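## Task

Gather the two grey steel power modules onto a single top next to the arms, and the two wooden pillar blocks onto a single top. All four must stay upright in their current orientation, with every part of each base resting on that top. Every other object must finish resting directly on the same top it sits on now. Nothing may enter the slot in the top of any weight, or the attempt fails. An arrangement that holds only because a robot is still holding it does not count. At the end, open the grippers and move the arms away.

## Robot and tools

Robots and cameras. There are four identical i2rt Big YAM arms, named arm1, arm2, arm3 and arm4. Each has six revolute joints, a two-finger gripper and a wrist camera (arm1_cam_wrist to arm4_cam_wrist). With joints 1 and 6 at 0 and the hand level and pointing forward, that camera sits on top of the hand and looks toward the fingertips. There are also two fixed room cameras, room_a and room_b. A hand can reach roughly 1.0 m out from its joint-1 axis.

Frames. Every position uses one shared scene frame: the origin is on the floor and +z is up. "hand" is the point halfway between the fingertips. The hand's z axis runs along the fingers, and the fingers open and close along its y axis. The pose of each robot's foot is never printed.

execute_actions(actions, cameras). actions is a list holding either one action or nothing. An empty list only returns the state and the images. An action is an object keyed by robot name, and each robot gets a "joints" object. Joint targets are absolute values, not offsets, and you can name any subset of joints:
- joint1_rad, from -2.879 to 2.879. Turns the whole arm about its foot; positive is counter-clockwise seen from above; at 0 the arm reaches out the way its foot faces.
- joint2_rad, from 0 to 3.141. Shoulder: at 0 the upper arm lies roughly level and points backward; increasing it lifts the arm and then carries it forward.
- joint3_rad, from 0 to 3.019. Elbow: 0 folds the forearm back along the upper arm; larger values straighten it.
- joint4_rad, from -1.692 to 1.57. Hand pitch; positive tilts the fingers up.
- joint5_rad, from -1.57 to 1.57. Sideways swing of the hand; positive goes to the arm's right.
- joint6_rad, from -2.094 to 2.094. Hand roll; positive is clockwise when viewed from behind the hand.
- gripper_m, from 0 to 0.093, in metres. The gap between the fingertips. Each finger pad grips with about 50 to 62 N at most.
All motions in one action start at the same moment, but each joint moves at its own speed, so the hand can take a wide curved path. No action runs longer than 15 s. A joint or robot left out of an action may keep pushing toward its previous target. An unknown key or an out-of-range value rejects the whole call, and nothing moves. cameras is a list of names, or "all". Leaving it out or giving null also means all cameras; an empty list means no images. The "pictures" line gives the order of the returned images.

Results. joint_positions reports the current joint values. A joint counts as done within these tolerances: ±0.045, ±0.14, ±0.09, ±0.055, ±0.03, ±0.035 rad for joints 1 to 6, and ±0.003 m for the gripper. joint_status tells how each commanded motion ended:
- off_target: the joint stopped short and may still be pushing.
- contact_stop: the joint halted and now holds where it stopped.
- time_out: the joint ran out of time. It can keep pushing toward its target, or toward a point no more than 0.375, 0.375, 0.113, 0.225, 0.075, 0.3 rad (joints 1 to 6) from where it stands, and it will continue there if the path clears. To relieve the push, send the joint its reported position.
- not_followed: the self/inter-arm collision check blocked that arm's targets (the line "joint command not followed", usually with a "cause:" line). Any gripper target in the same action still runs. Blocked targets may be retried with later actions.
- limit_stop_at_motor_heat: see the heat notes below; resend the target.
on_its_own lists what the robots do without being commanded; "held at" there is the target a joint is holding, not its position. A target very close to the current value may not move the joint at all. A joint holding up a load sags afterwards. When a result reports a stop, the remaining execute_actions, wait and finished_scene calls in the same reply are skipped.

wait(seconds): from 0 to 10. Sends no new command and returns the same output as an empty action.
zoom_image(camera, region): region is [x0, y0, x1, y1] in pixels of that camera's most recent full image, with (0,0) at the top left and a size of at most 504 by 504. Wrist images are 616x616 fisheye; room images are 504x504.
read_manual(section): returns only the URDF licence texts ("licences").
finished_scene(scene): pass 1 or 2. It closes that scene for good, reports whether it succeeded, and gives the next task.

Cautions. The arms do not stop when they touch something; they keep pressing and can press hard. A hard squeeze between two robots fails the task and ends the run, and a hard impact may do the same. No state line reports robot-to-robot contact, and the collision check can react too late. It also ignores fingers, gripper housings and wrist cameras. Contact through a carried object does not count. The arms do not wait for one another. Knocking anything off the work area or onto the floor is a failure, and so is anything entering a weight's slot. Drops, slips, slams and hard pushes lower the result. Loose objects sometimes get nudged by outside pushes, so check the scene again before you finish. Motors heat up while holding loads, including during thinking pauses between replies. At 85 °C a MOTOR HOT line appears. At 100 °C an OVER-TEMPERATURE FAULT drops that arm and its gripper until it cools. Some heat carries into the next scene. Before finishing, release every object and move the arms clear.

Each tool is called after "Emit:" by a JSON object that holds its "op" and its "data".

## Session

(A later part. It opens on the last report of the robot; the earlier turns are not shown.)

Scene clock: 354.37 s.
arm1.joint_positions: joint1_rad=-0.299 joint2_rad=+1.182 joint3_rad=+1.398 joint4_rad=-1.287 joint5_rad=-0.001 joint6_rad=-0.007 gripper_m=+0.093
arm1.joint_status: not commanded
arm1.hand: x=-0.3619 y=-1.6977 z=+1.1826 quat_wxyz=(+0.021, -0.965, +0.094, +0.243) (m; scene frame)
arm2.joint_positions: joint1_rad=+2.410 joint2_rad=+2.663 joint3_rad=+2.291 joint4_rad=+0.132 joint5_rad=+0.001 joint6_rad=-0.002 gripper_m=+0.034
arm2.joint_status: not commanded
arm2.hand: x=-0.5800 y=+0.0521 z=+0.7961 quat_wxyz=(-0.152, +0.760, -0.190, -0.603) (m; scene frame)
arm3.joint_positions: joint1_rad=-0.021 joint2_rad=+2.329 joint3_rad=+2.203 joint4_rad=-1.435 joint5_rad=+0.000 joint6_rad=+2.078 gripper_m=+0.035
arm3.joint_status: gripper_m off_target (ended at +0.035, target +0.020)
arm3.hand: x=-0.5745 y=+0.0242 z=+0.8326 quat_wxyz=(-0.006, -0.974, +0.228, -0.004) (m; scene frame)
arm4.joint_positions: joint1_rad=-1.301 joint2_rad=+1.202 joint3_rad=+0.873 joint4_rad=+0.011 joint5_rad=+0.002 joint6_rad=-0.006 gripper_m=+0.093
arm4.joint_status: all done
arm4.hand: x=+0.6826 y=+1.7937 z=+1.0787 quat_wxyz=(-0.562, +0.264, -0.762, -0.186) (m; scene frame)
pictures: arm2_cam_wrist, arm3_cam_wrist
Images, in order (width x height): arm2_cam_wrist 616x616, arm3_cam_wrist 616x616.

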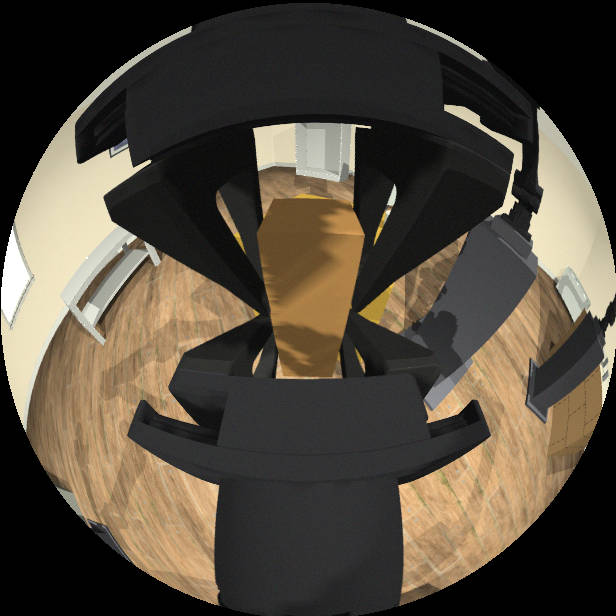

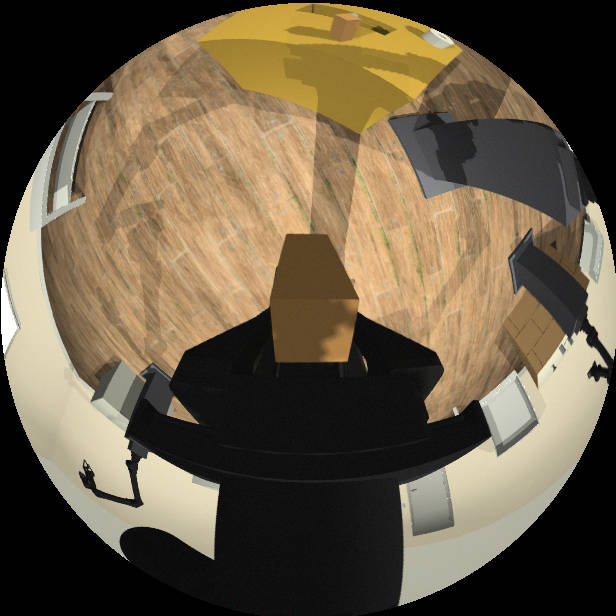

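Emit:
{"op": "execute_actions", "data": {"actions": [{"arm2":{"joints":{"gripper_m":0.093}}}], "cameras": ["arm2_cam_wrist"]}}

Emit:
{"op": "execute_actions", "data": {"actions": [{"arm3":{"joints":{"joint2_rad":2.05}}}], "cameras": ["arm3_cam_wrist"]}}

Scene clock: 364.90 s.
arm1.joint_positions: joint1_rad=-0.299 joint2_rad=+1.182 joint3_rad=+1.398 joint4_rad=-1.287 joint5_rad=-0.001 joint6_rad=-0.007 gripper_m=+0.093
arm1.joint_status: not commanded
arm1.hand: x=-0.3619 y=-1.6977 z=+1.1826 quat_wxyz=(+0.021, -0.965, +0.094, +0.243) (m; scene frame)
arm2.joint_positions: joint1_rad=+2.410 joint2_rad=+2.663 joint3_rad=+2.291 joint4_rad=+0.132 joint5_rad=+0.001 joint6_rad=-0.002 gripper_m=+0.093
arm2.joint_status: all done
arm2.hand: x=-0.5800 y=+0.0521 z=+0.7961 quat_wxyz=(-0.152, +0.760, -0.190, -0.603) (m; scene frame)
arm3.joint_positions: joint1_rad=-0.021 joint2_rad=+2.329 joint3_rad=+2.203 joint4_rad=-1.435 joint5_rad=+0.000 joint6_rad=+2.078 gripper_m=+0.035
arm3.joint_status: not commanded
arm3.hand: x=-0.5745 y=+0.0242 z=+0.8326 quat_wxyz=(-0.006, -0.974, +0.228, -0.004) (m; scene frame)
arm4.joint_positions: joint1_rad=-1.301 joint2_rad=+1.202 joint3_rad=+0.873 joint4_rad=+0.011 joint5_rad=+0.002 joint6_rad=-0.006 gripper_m=+0.093
arm4.joint_status: not commanded
arm4.hand: x=+0.6826 y=+1.7937 z=+1.0787 quat_wxyz=(-0.562, +0.264, -0.762, -0.186) (m; scene frame)
pictures: arm2_cam_wrist
Images, in order (width x height): arm2_cam_wrist 616x616.

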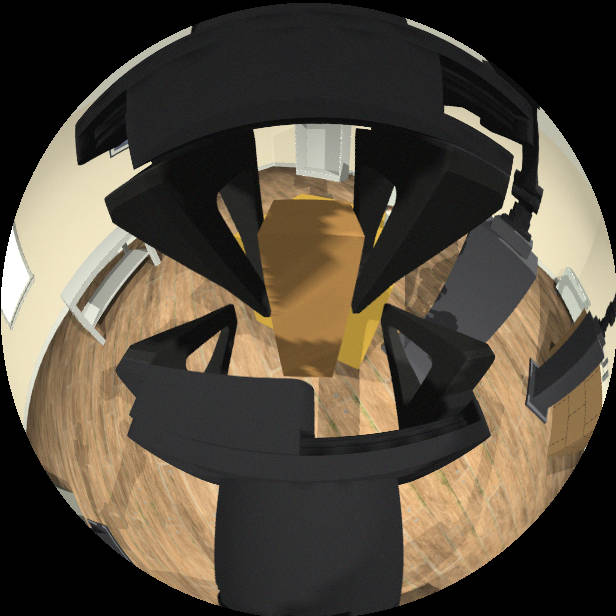

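Scene clock: 366.43 s.
arm1.joint_positions: joint1_rad=-0.299 joint2_rad=+1.182 joint3_rad=+1.398 joint4_rad=-1.287 joint5_rad=-0.001 joint6_rad=-0.007 gripper_m=+0.093
arm1.joint_status: not commanded
arm1.hand: x=-0.3619 y=-1.6977 z=+1.1826 quat_wxyz=(+0.021, -0.965, +0.094, +0.243) (m; scene frame)
arm2.joint_positions: joint1_rad=+2.410 joint2_rad=+2.663 joint3_rad=+2.291 joint4_rad=+0.132 joint5_rad=+0.001 joint6_rad=-0.002 gripper_m=+0.093
arm2.joint_status: not commanded
arm2.hand: x=-0.5800 y=+0.0521 z=+0.7961 quat_wxyz=(-0.152, +0.760, -0.190, -0.603) (m; scene frame)
arm3.joint_positions: joint1_rad=-0.021 joint2_rad=+2.066 joint3_rad=+2.208 joint4_rad=-1.436 joint5_rad=+0.000 joint6_rad=+2.078 gripper_m=+0.035
arm3.joint_status: all done
arm3.hand: x=-0.5757 y=+0.0307 z=+1.0161 quat_wxyz=(-0.134, -0.964, +0.226, -0.040) (m; scene frame)
arm4.joint_positions: joint1_rad=-1.301 joint2_rad=+1.202 joint3_rad=+0.873 joint4_rad=+0.011 joint5_rad=+0.002 joint6_rad=-0.006 gripper_m=+0.093
arm4.joint_status: not commanded
arm4.hand: x=+0.6826 y=+1.7937 z=+1.0787 quat_wxyz=(-0.562, +0.264, -0.762, -0.186) (m; scene frame)
pictures: arm3_cam_wrist
Images, in order (width x height): arm3_cam_wrist 616x616.

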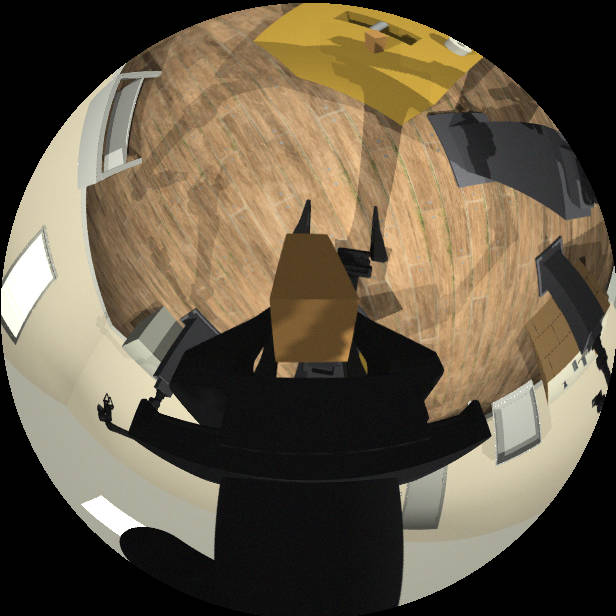

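Emit:
{"op": "execute_actions", "data": {"actions": [{"arm3":{"joints":{"joint1_rad":-1.277,"joint2_rad":2.02,"joint3_rad":1.53,"joint4_rad":-1.065,"joint6_rad":0.3}},"arm2":{"joints":{"joint1_rad":1.6,"joint2_rad":1.3,"joint3_rad":1.0}}}], "cameras": ["arm3_cam_wrist","room_b"]}}

Scene clock: 378.13 s.
arm1.joint_positions: joint1_rad=-0.299 joint2_rad=+1.182 joint3_rad=+1.398 joint4_rad=-1.287 joint5_rad=-0.001 joint6_rad=-0.007 gripper_m=+0.093
arm1.joint_status: not commanded
arm1.hand: x=-0.3619 y=-1.6977 z=+1.1826 quat_wxyz=(+0.021, -0.965, +0.094, +0.243) (m; scene frame)
arm2.joint_positions: joint1_rad=+1.613 joint2_rad=+1.307 joint3_rad=+0.993 joint4_rad=+0.138 joint5_rad=-0.001 joint6_rad=-0.002 gripper_m=+0.093
arm2.joint_status: all done
arm2.hand: x=+0.1248 y=+0.1570 z=+1.0953 quat_wxyz=(-0.385, +0.610, -0.460, -0.517) (m; scene frame)
arm3.joint_positions: joint1_rad=-1.279 joint2_rad=+2.037 joint3_rad=+1.531 joint4_rad=-1.073 joint5_rad=+0.004 joint6_rad=+0.309 gripper_m=+0.035
arm3.joint_status: all done
arm3.hand: x=-1.1547 y=+0.5313 z=+0.7699 quat_wxyz=(+0.001, -1.000, -0.025, -0.006) (m; scene frame)
arm4.joint_positions: joint1_rad=-1.301 joint2_rad=+1.202 joint3_rad=+0.873 joint4_rad=+0.011 joint5_rad=+0.002 joint6_rad=-0.006 gripper_m=+0.093
arm4.joint_status: not commanded
arm4.hand: x=+0.6826 y=+1.7937 z=+1.0787 quat_wxyz=(-0.562, +0.264, -0.762, -0.186) (m; scene frame)
pictures: arm3_cam_wrist, room_b
Images, in order (width x height): arm3_cam_wrist 616x616, room_b 504x504.

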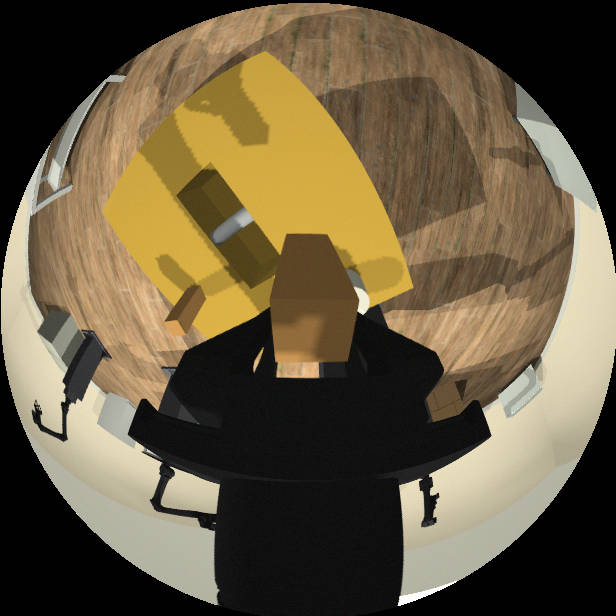

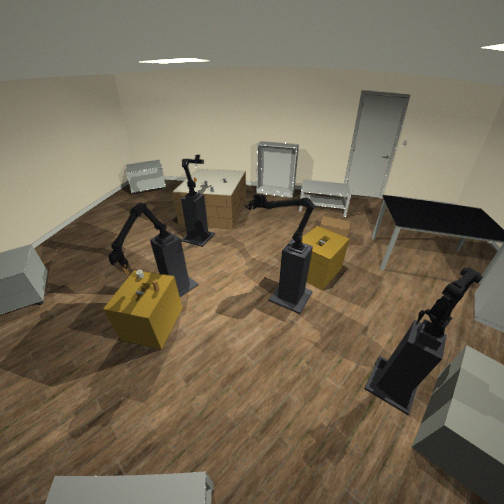

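Emit:
{"op": "execute_actions", "data": {"actions": [{"arm3":{"joints":{"joint2_rad":2.26,"joint3_rad":1.48,"joint4_rad":-0.765}}}], "cameras": ["arm3_cam_wrist","room_b"]}}

Scene clock: 399.83 s.
arm1.joint_positions: joint1_rad=-0.299 joint2_rad=+1.182 joint3_rad=+1.398 joint4_rad=-1.287 joint5_rad=-0.001 joint6_rad=-0.007 gripper_m=+0.093
arm1.joint_status: not commanded
arm1.hand: x=-0.3619 y=-1.6977 z=+1.1826 quat_wxyz=(+0.021, -0.965, +0.094, +0.243) (m; scene frame)
arm2.joint_positions: joint1_rad=+1.613 joint2_rad=+1.307 joint3_rad=+0.993 joint4_rad=+0.138 joint5_rad=-0.001 joint6_rad=-0.002 gripper_m=+0.093
arm2.joint_status: not commanded
arm2.hand: x=+0.1248 y=+0.1570 z=+1.0953 quat_wxyz=(-0.385, +0.610, -0.460, -0.517) (m; scene frame)
arm3.joint_positions: joint1_rad=-1.278 joint2_rad=+2.276 joint3_rad=+1.465 joint4_rad=-0.781 joint5_rad=-0.001 joint6_rad=+0.308 gripper_m=+0.034
arm3.joint_status: all done
arm3.hand: x=-1.1464 y=+0.5325 z=+0.6152 quat_wxyz=(+0.001, -1.000, -0.026, -0.012) (m; scene frame)
arm4.joint_positions: joint1_rad=-1.301 joint2_rad=+1.202 joint3_rad=+0.873 joint4_rad=+0.011 joint5_rad=+0.002 joint6_rad=-0.006 gripper_m=+0.093
arm4.joint_status: not commanded
arm4.hand: x=+0.6826 y=+1.7937 z=+1.0787 quat_wxyz=(-0.562, +0.264, -0.762, -0.186) (m; scene frame)
pictures: arm3_cam_wrist, room_b
Images, in order (width x height): arm3_cam_wrist 616x616, room_b 504x504.

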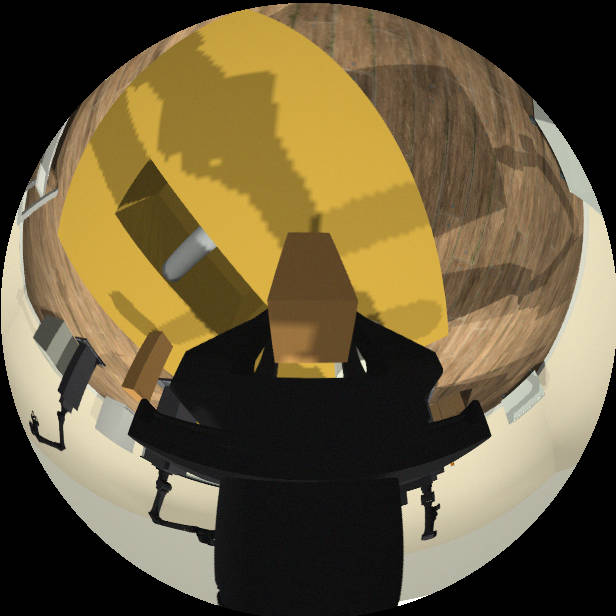

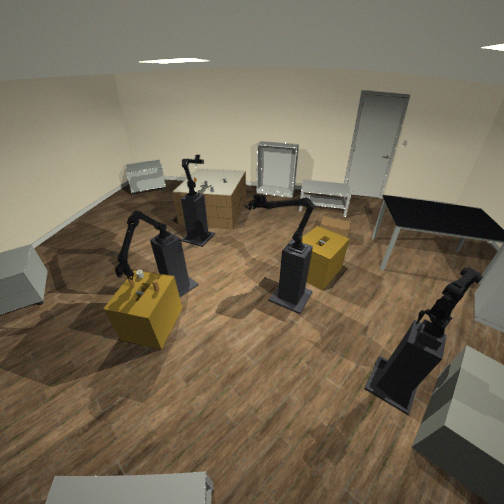

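Good location. Lower a bit more.

Emit:
{"op": "execute_actions", "data": {"actions": [{"arm3":{"joints":{"joint2_rad":2.32,"joint4_rad":-0.70}}}], "cameras": ["arm3_cam_wrist"]}}

Scene clock: 409.10 s.
arm1.joint_positions: joint1_rad=-0.299 joint2_rad=+1.182 joint3_rad=+1.398 joint4_rad=-1.287 joint5_rad=-0.001 joint6_rad=-0.007 gripper_m=+0.093
arm1.joint_status: not commanded
arm1.hand: x=-0.3619 y=-1.6977 z=+1.1826 quat_wxyz=(+0.021, -0.965, +0.094, +0.243) (m; scene frame)
arm2.joint_positions: joint1_rad=+1.613 joint2_rad=+1.307 joint3_rad=+0.993 joint4_rad=+0.138 joint5_rad=-0.001 joint6_rad=-0.002 gripper_m=+0.093
arm2.joint_status: not commanded
arm2.hand: x=+0.1248 y=+0.1570 z=+1.0953 quat_wxyz=(-0.385, +0.610, -0.460, -0.517) (m; scene frame)
arm3.joint_positions: joint1_rad=-1.278 joint2_rad=+2.300 joint3_rad=+1.466 joint4_rad=-0.717 joint5_rad=-0.001 joint6_rad=+0.308 gripper_m=+0.034
arm3.joint_status: all done
arm3.hand: x=-1.1547 y=+0.5292 z=+0.6013 quat_wxyz=(-0.006, -1.000, -0.026, +0.006) (m; scene frame)
arm4.joint_positions: joint1_rad=-1.301 joint2_rad=+1.202 joint3_rad=+0.873 joint4_rad=+0.011 joint5_rad=+0.002 joint6_rad=-0.006 gripper_m=+0.093
arm4.joint_status: not commanded
arm4.hand: x=+0.6826 y=+1.7937 z=+1.0787 quat_wxyz=(-0.562, +0.264, -0.762, -0.186) (m; scene frame)
pictures: arm3_cam_wrist
Images, in order (width x height): arm3_cam_wrist 616x616.

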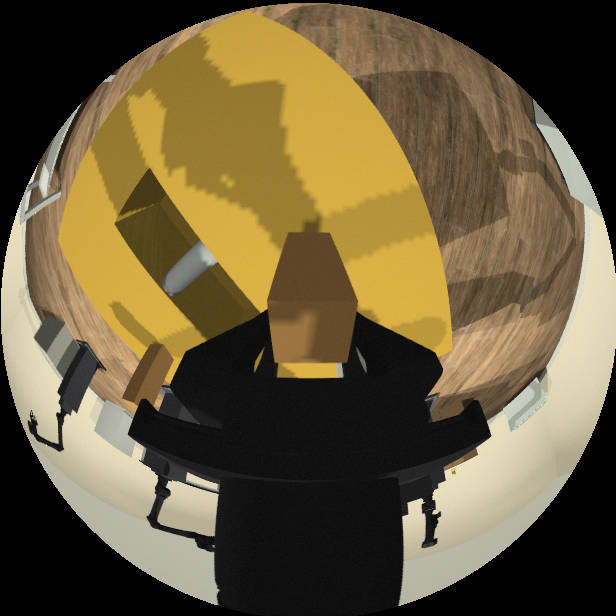

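Emit:
{"op": "execute_actions", "data": {"actions": [{"arm3":{"joints":{"joint2_rad":2.335}}}], "cameras": ["arm3_cam_wrist"]}}

Scene clock: 414.70 s.
arm1.joint_positions: joint1_rad=-0.299 joint2_rad=+1.182 joint3_rad=+1.398 joint4_rad=-1.287 joint5_rad=-0.001 joint6_rad=-0.007 gripper_m=+0.093
arm1.joint_status: not commanded
arm1.hand: x=-0.3619 y=-1.6977 z=+1.1826 quat_wxyz=(+0.021, -0.965, +0.094, +0.243) (m; scene frame)
arm2.joint_positions: joint1_rad=+1.613 joint2_rad=+1.307 joint3_rad=+0.993 joint4_rad=+0.138 joint5_rad=-0.001 joint6_rad=-0.002 gripper_m=+0.093
arm2.joint_status: not commanded
arm2.hand: x=+0.1248 y=+0.1570 z=+1.0953 quat_wxyz=(-0.385, +0.610, -0.460, -0.517) (m; scene frame)
arm3.joint_positions: joint1_rad=-1.278 joint2_rad=+2.301 joint3_rad=+1.466 joint4_rad=-0.717 joint5_rad=-0.001 joint6_rad=+0.308 gripper_m=+0.034
arm3.joint_status: all done
arm3.hand: x=-1.1546 y=+0.5292 z=+0.6011 quat_wxyz=(-0.006, -1.000, -0.026, +0.006) (m; scene frame)
arm4.joint_positions: joint1_rad=-1.301 joint2_rad=+1.202 joint3_rad=+0.873 joint4_rad=+0.011 joint5_rad=+0.002 joint6_rad=-0.006 gripper_m=+0.093
arm4.joint_status: not commanded
arm4.hand: x=+0.6826 y=+1.7937 z=+1.0787 quat_wxyz=(-0.562, +0.264, -0.762, -0.186) (m; scene frame)
pictures: arm3_cam_wrist
Images, in order (width x height): arm3_cam_wrist 616x616.

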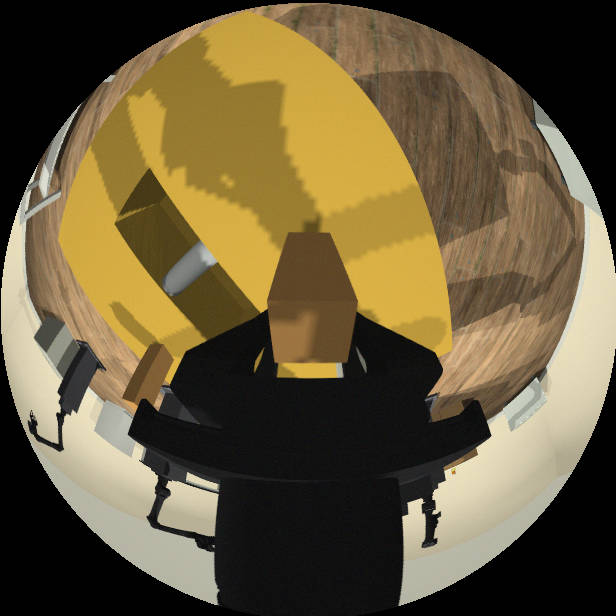

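Contact.

Emit:
{"op": "execute_actions", "data": {"actions": [{"arm3":{"joints":{"joint2_rad":2.295,"gripper_m":0.093}}}], "cameras": []}}

Emit:
{"op": "execute_actions", "data": {"actions": [{"arm3":{"joints":{"joint2_rad":1.7}}}]}}

Scene clock: 421.17 s.
arm1.joint_positions: joint1_rad=-0.299 joint2_rad=+1.182 joint3_rad=+1.398 joint4_rad=-1.287 joint5_rad=-0.001 joint6_rad=-0.007 gripper_m=+0.093
arm1.joint_status: not commanded
arm1.hand: x=-0.3619 y=-1.6977 z=+1.1826 quat_wxyz=(+0.021, -0.965, +0.094, +0.243) (m; scene frame)
arm2.joint_positions: joint1_rad=+1.613 joint2_rad=+1.307 joint3_rad=+0.993 joint4_rad=+0.138 joint5_rad=-0.001 joint6_rad=-0.002 gripper_m=+0.093
arm2.joint_status: not commanded
arm2.hand: x=+0.1248 y=+0.1570 z=+1.0953 quat_wxyz=(-0.385, +0.610, -0.460, -0.517) (m; scene frame)
arm3.joint_positions: joint1_rad=-1.278 joint2_rad=+2.300 joint3_rad=+1.466 joint4_rad=-0.717 joint5_rad=-0.001 joint6_rad=+0.308 gripper_m=+0.093
arm3.joint_status: all done
arm3.hand: x=-1.1548 y=+0.5292 z=+0.6013 quat_wxyz=(-0.006, -1.000, -0.026, +0.007) (m; scene frame)
arm4.joint_positions: joint1_rad=-1.301 joint2_rad=+1.202 joint3_rad=+0.873 joint4_rad=+0.011 joint5_rad=+0.002 joint6_rad=-0.006 gripper_m=+0.093
arm4.joint_status: not commanded
arm4.hand: x=+0.6826 y=+1.7937 z=+1.0787 quat_wxyz=(-0.562, +0.264, -0.762, -0.186) (m; scene frame)
pictures: none
No camera images: the call's "cameras" was empty. Leave "cameras" out to get every camera's image.

Scene clock: 422.77 s.
arm1.joint_positions: joint1_rad=-0.299 joint2_rad=+1.182 joint3_rad=+1.398 joint4_rad=-1.287 joint5_rad=-0.001 joint6_rad=-0.007 gripper_m=+0.093
arm1.joint_status: not commanded
arm1.hand: x=-0.3619 y=-1.6977 z=+1.1826 quat_wxyz=(+0.021, -0.965, +0.094, +0.243) (m; scene frame)
arm2.joint_positions: joint1_rad=+1.613 joint2_rad=+1.307 joint3_rad=+0.993 joint4_rad=+0.138 joint5_rad=-0.001 joint6_rad=-0.002 gripper_m=+0.093
arm2.joint_status: not commanded
arm2.hand: x=+0.1248 y=+0.1570 z=+1.0953 quat_wxyz=(-0.385, +0.610, -0.460, -0.517) (m; scene frame)
arm3.joint_positions: joint1_rad=-1.278 joint2_rad=+1.704 joint3_rad=+1.466 joint4_rad=-0.713 joint5_rad=-0.001 joint6_rad=+0.308 gripper_m=+0.093
arm3.joint_status: all done
arm3.hand: x=-1.2196 y=+0.5069 z=+0.9690 quat_wxyz=(-0.102, -0.953, -0.024, +0.286) (m; scene frame)
arm4.joint_positions: joint1_rad=-1.301 joint2_rad=+1.202 joint3_rad=+0.873 joint4_rad=+0.011 joint5_rad=+0.002 joint6_rad=-0.006 gripper_m=+0.093
arm4.joint_status: not commanded
arm4.hand: x=+0.6826 y=+1.7937 z=+1.0787 quat_wxyz=(-0.562, +0.264, -0.762, -0.186) (m; scene frame)
pictures: arm1_cam_wrist, arm2_cam_wrist, arm3_cam_wrist, arm4_cam_wrist, room_a, room_b
Images, in order (width x height): arm1_cam_wrist 616x616, arm2_cam_wrist 616x616, arm3_cam_wrist 616x616, arm4_cam_wrist 616x616, room_a 504x504, room_b 504x504.

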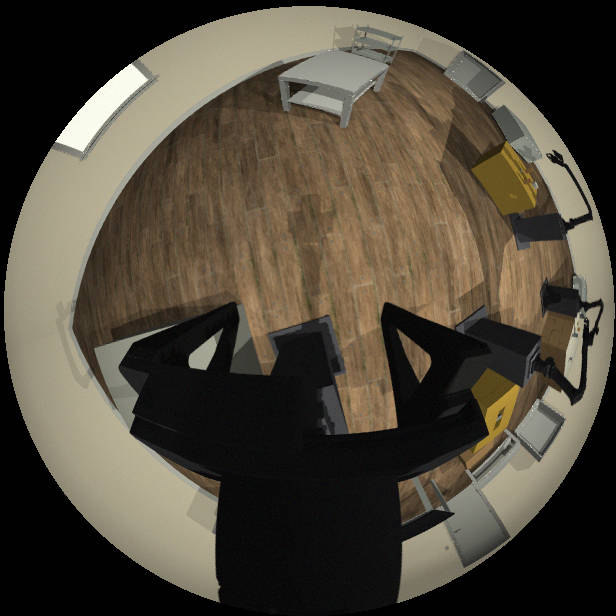

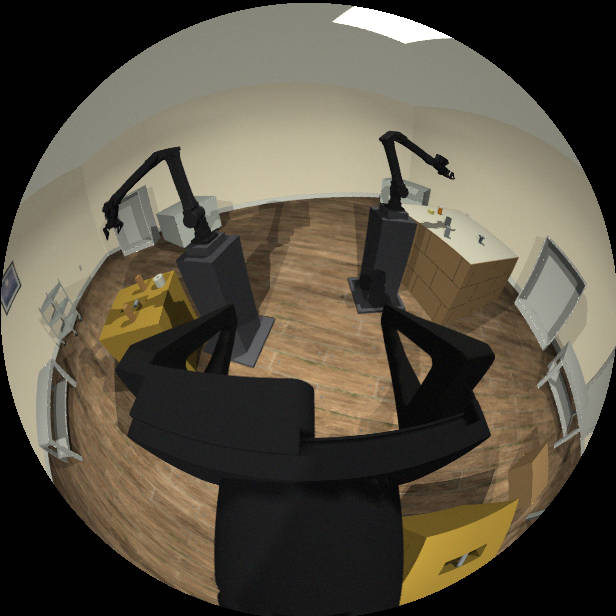

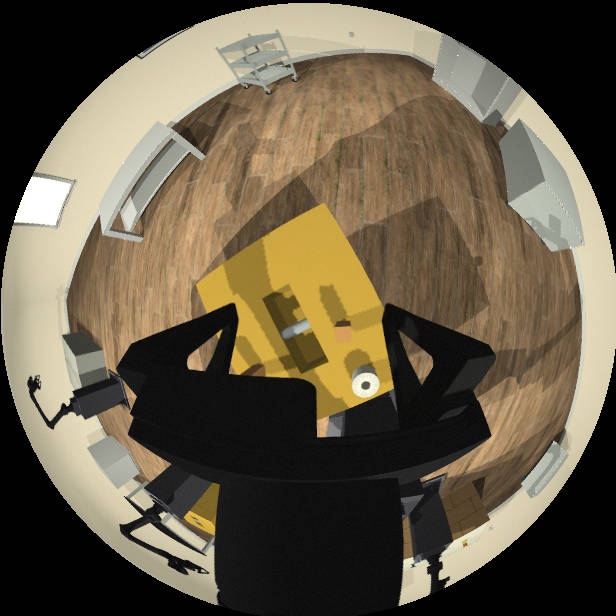

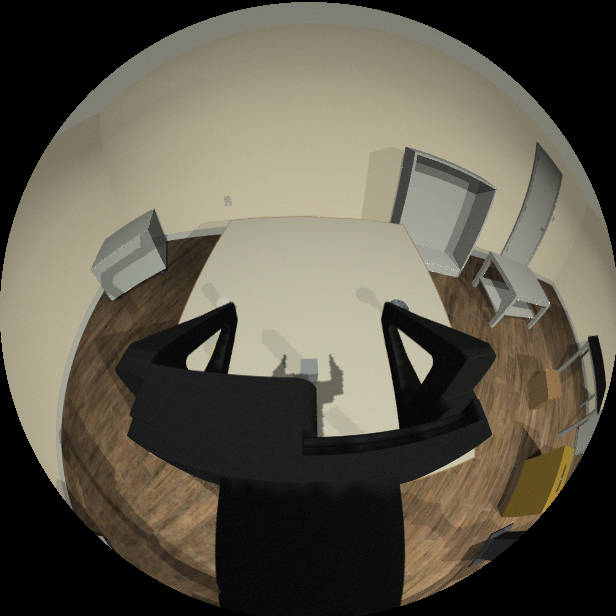

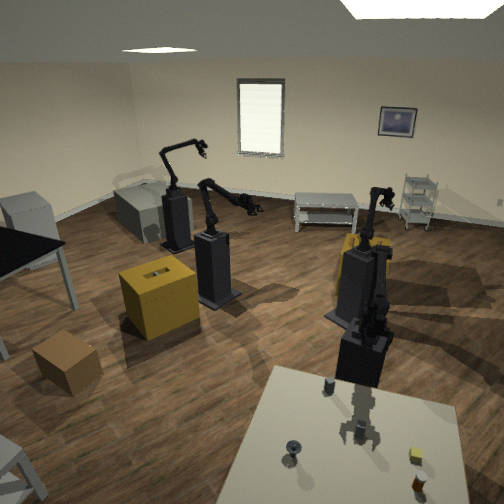

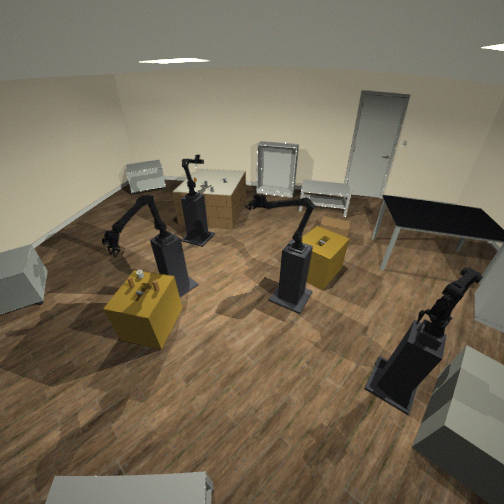

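Emit:
{"op": "finished_scene", "data": {"scene": 2}}

The scene is finished: the task was done.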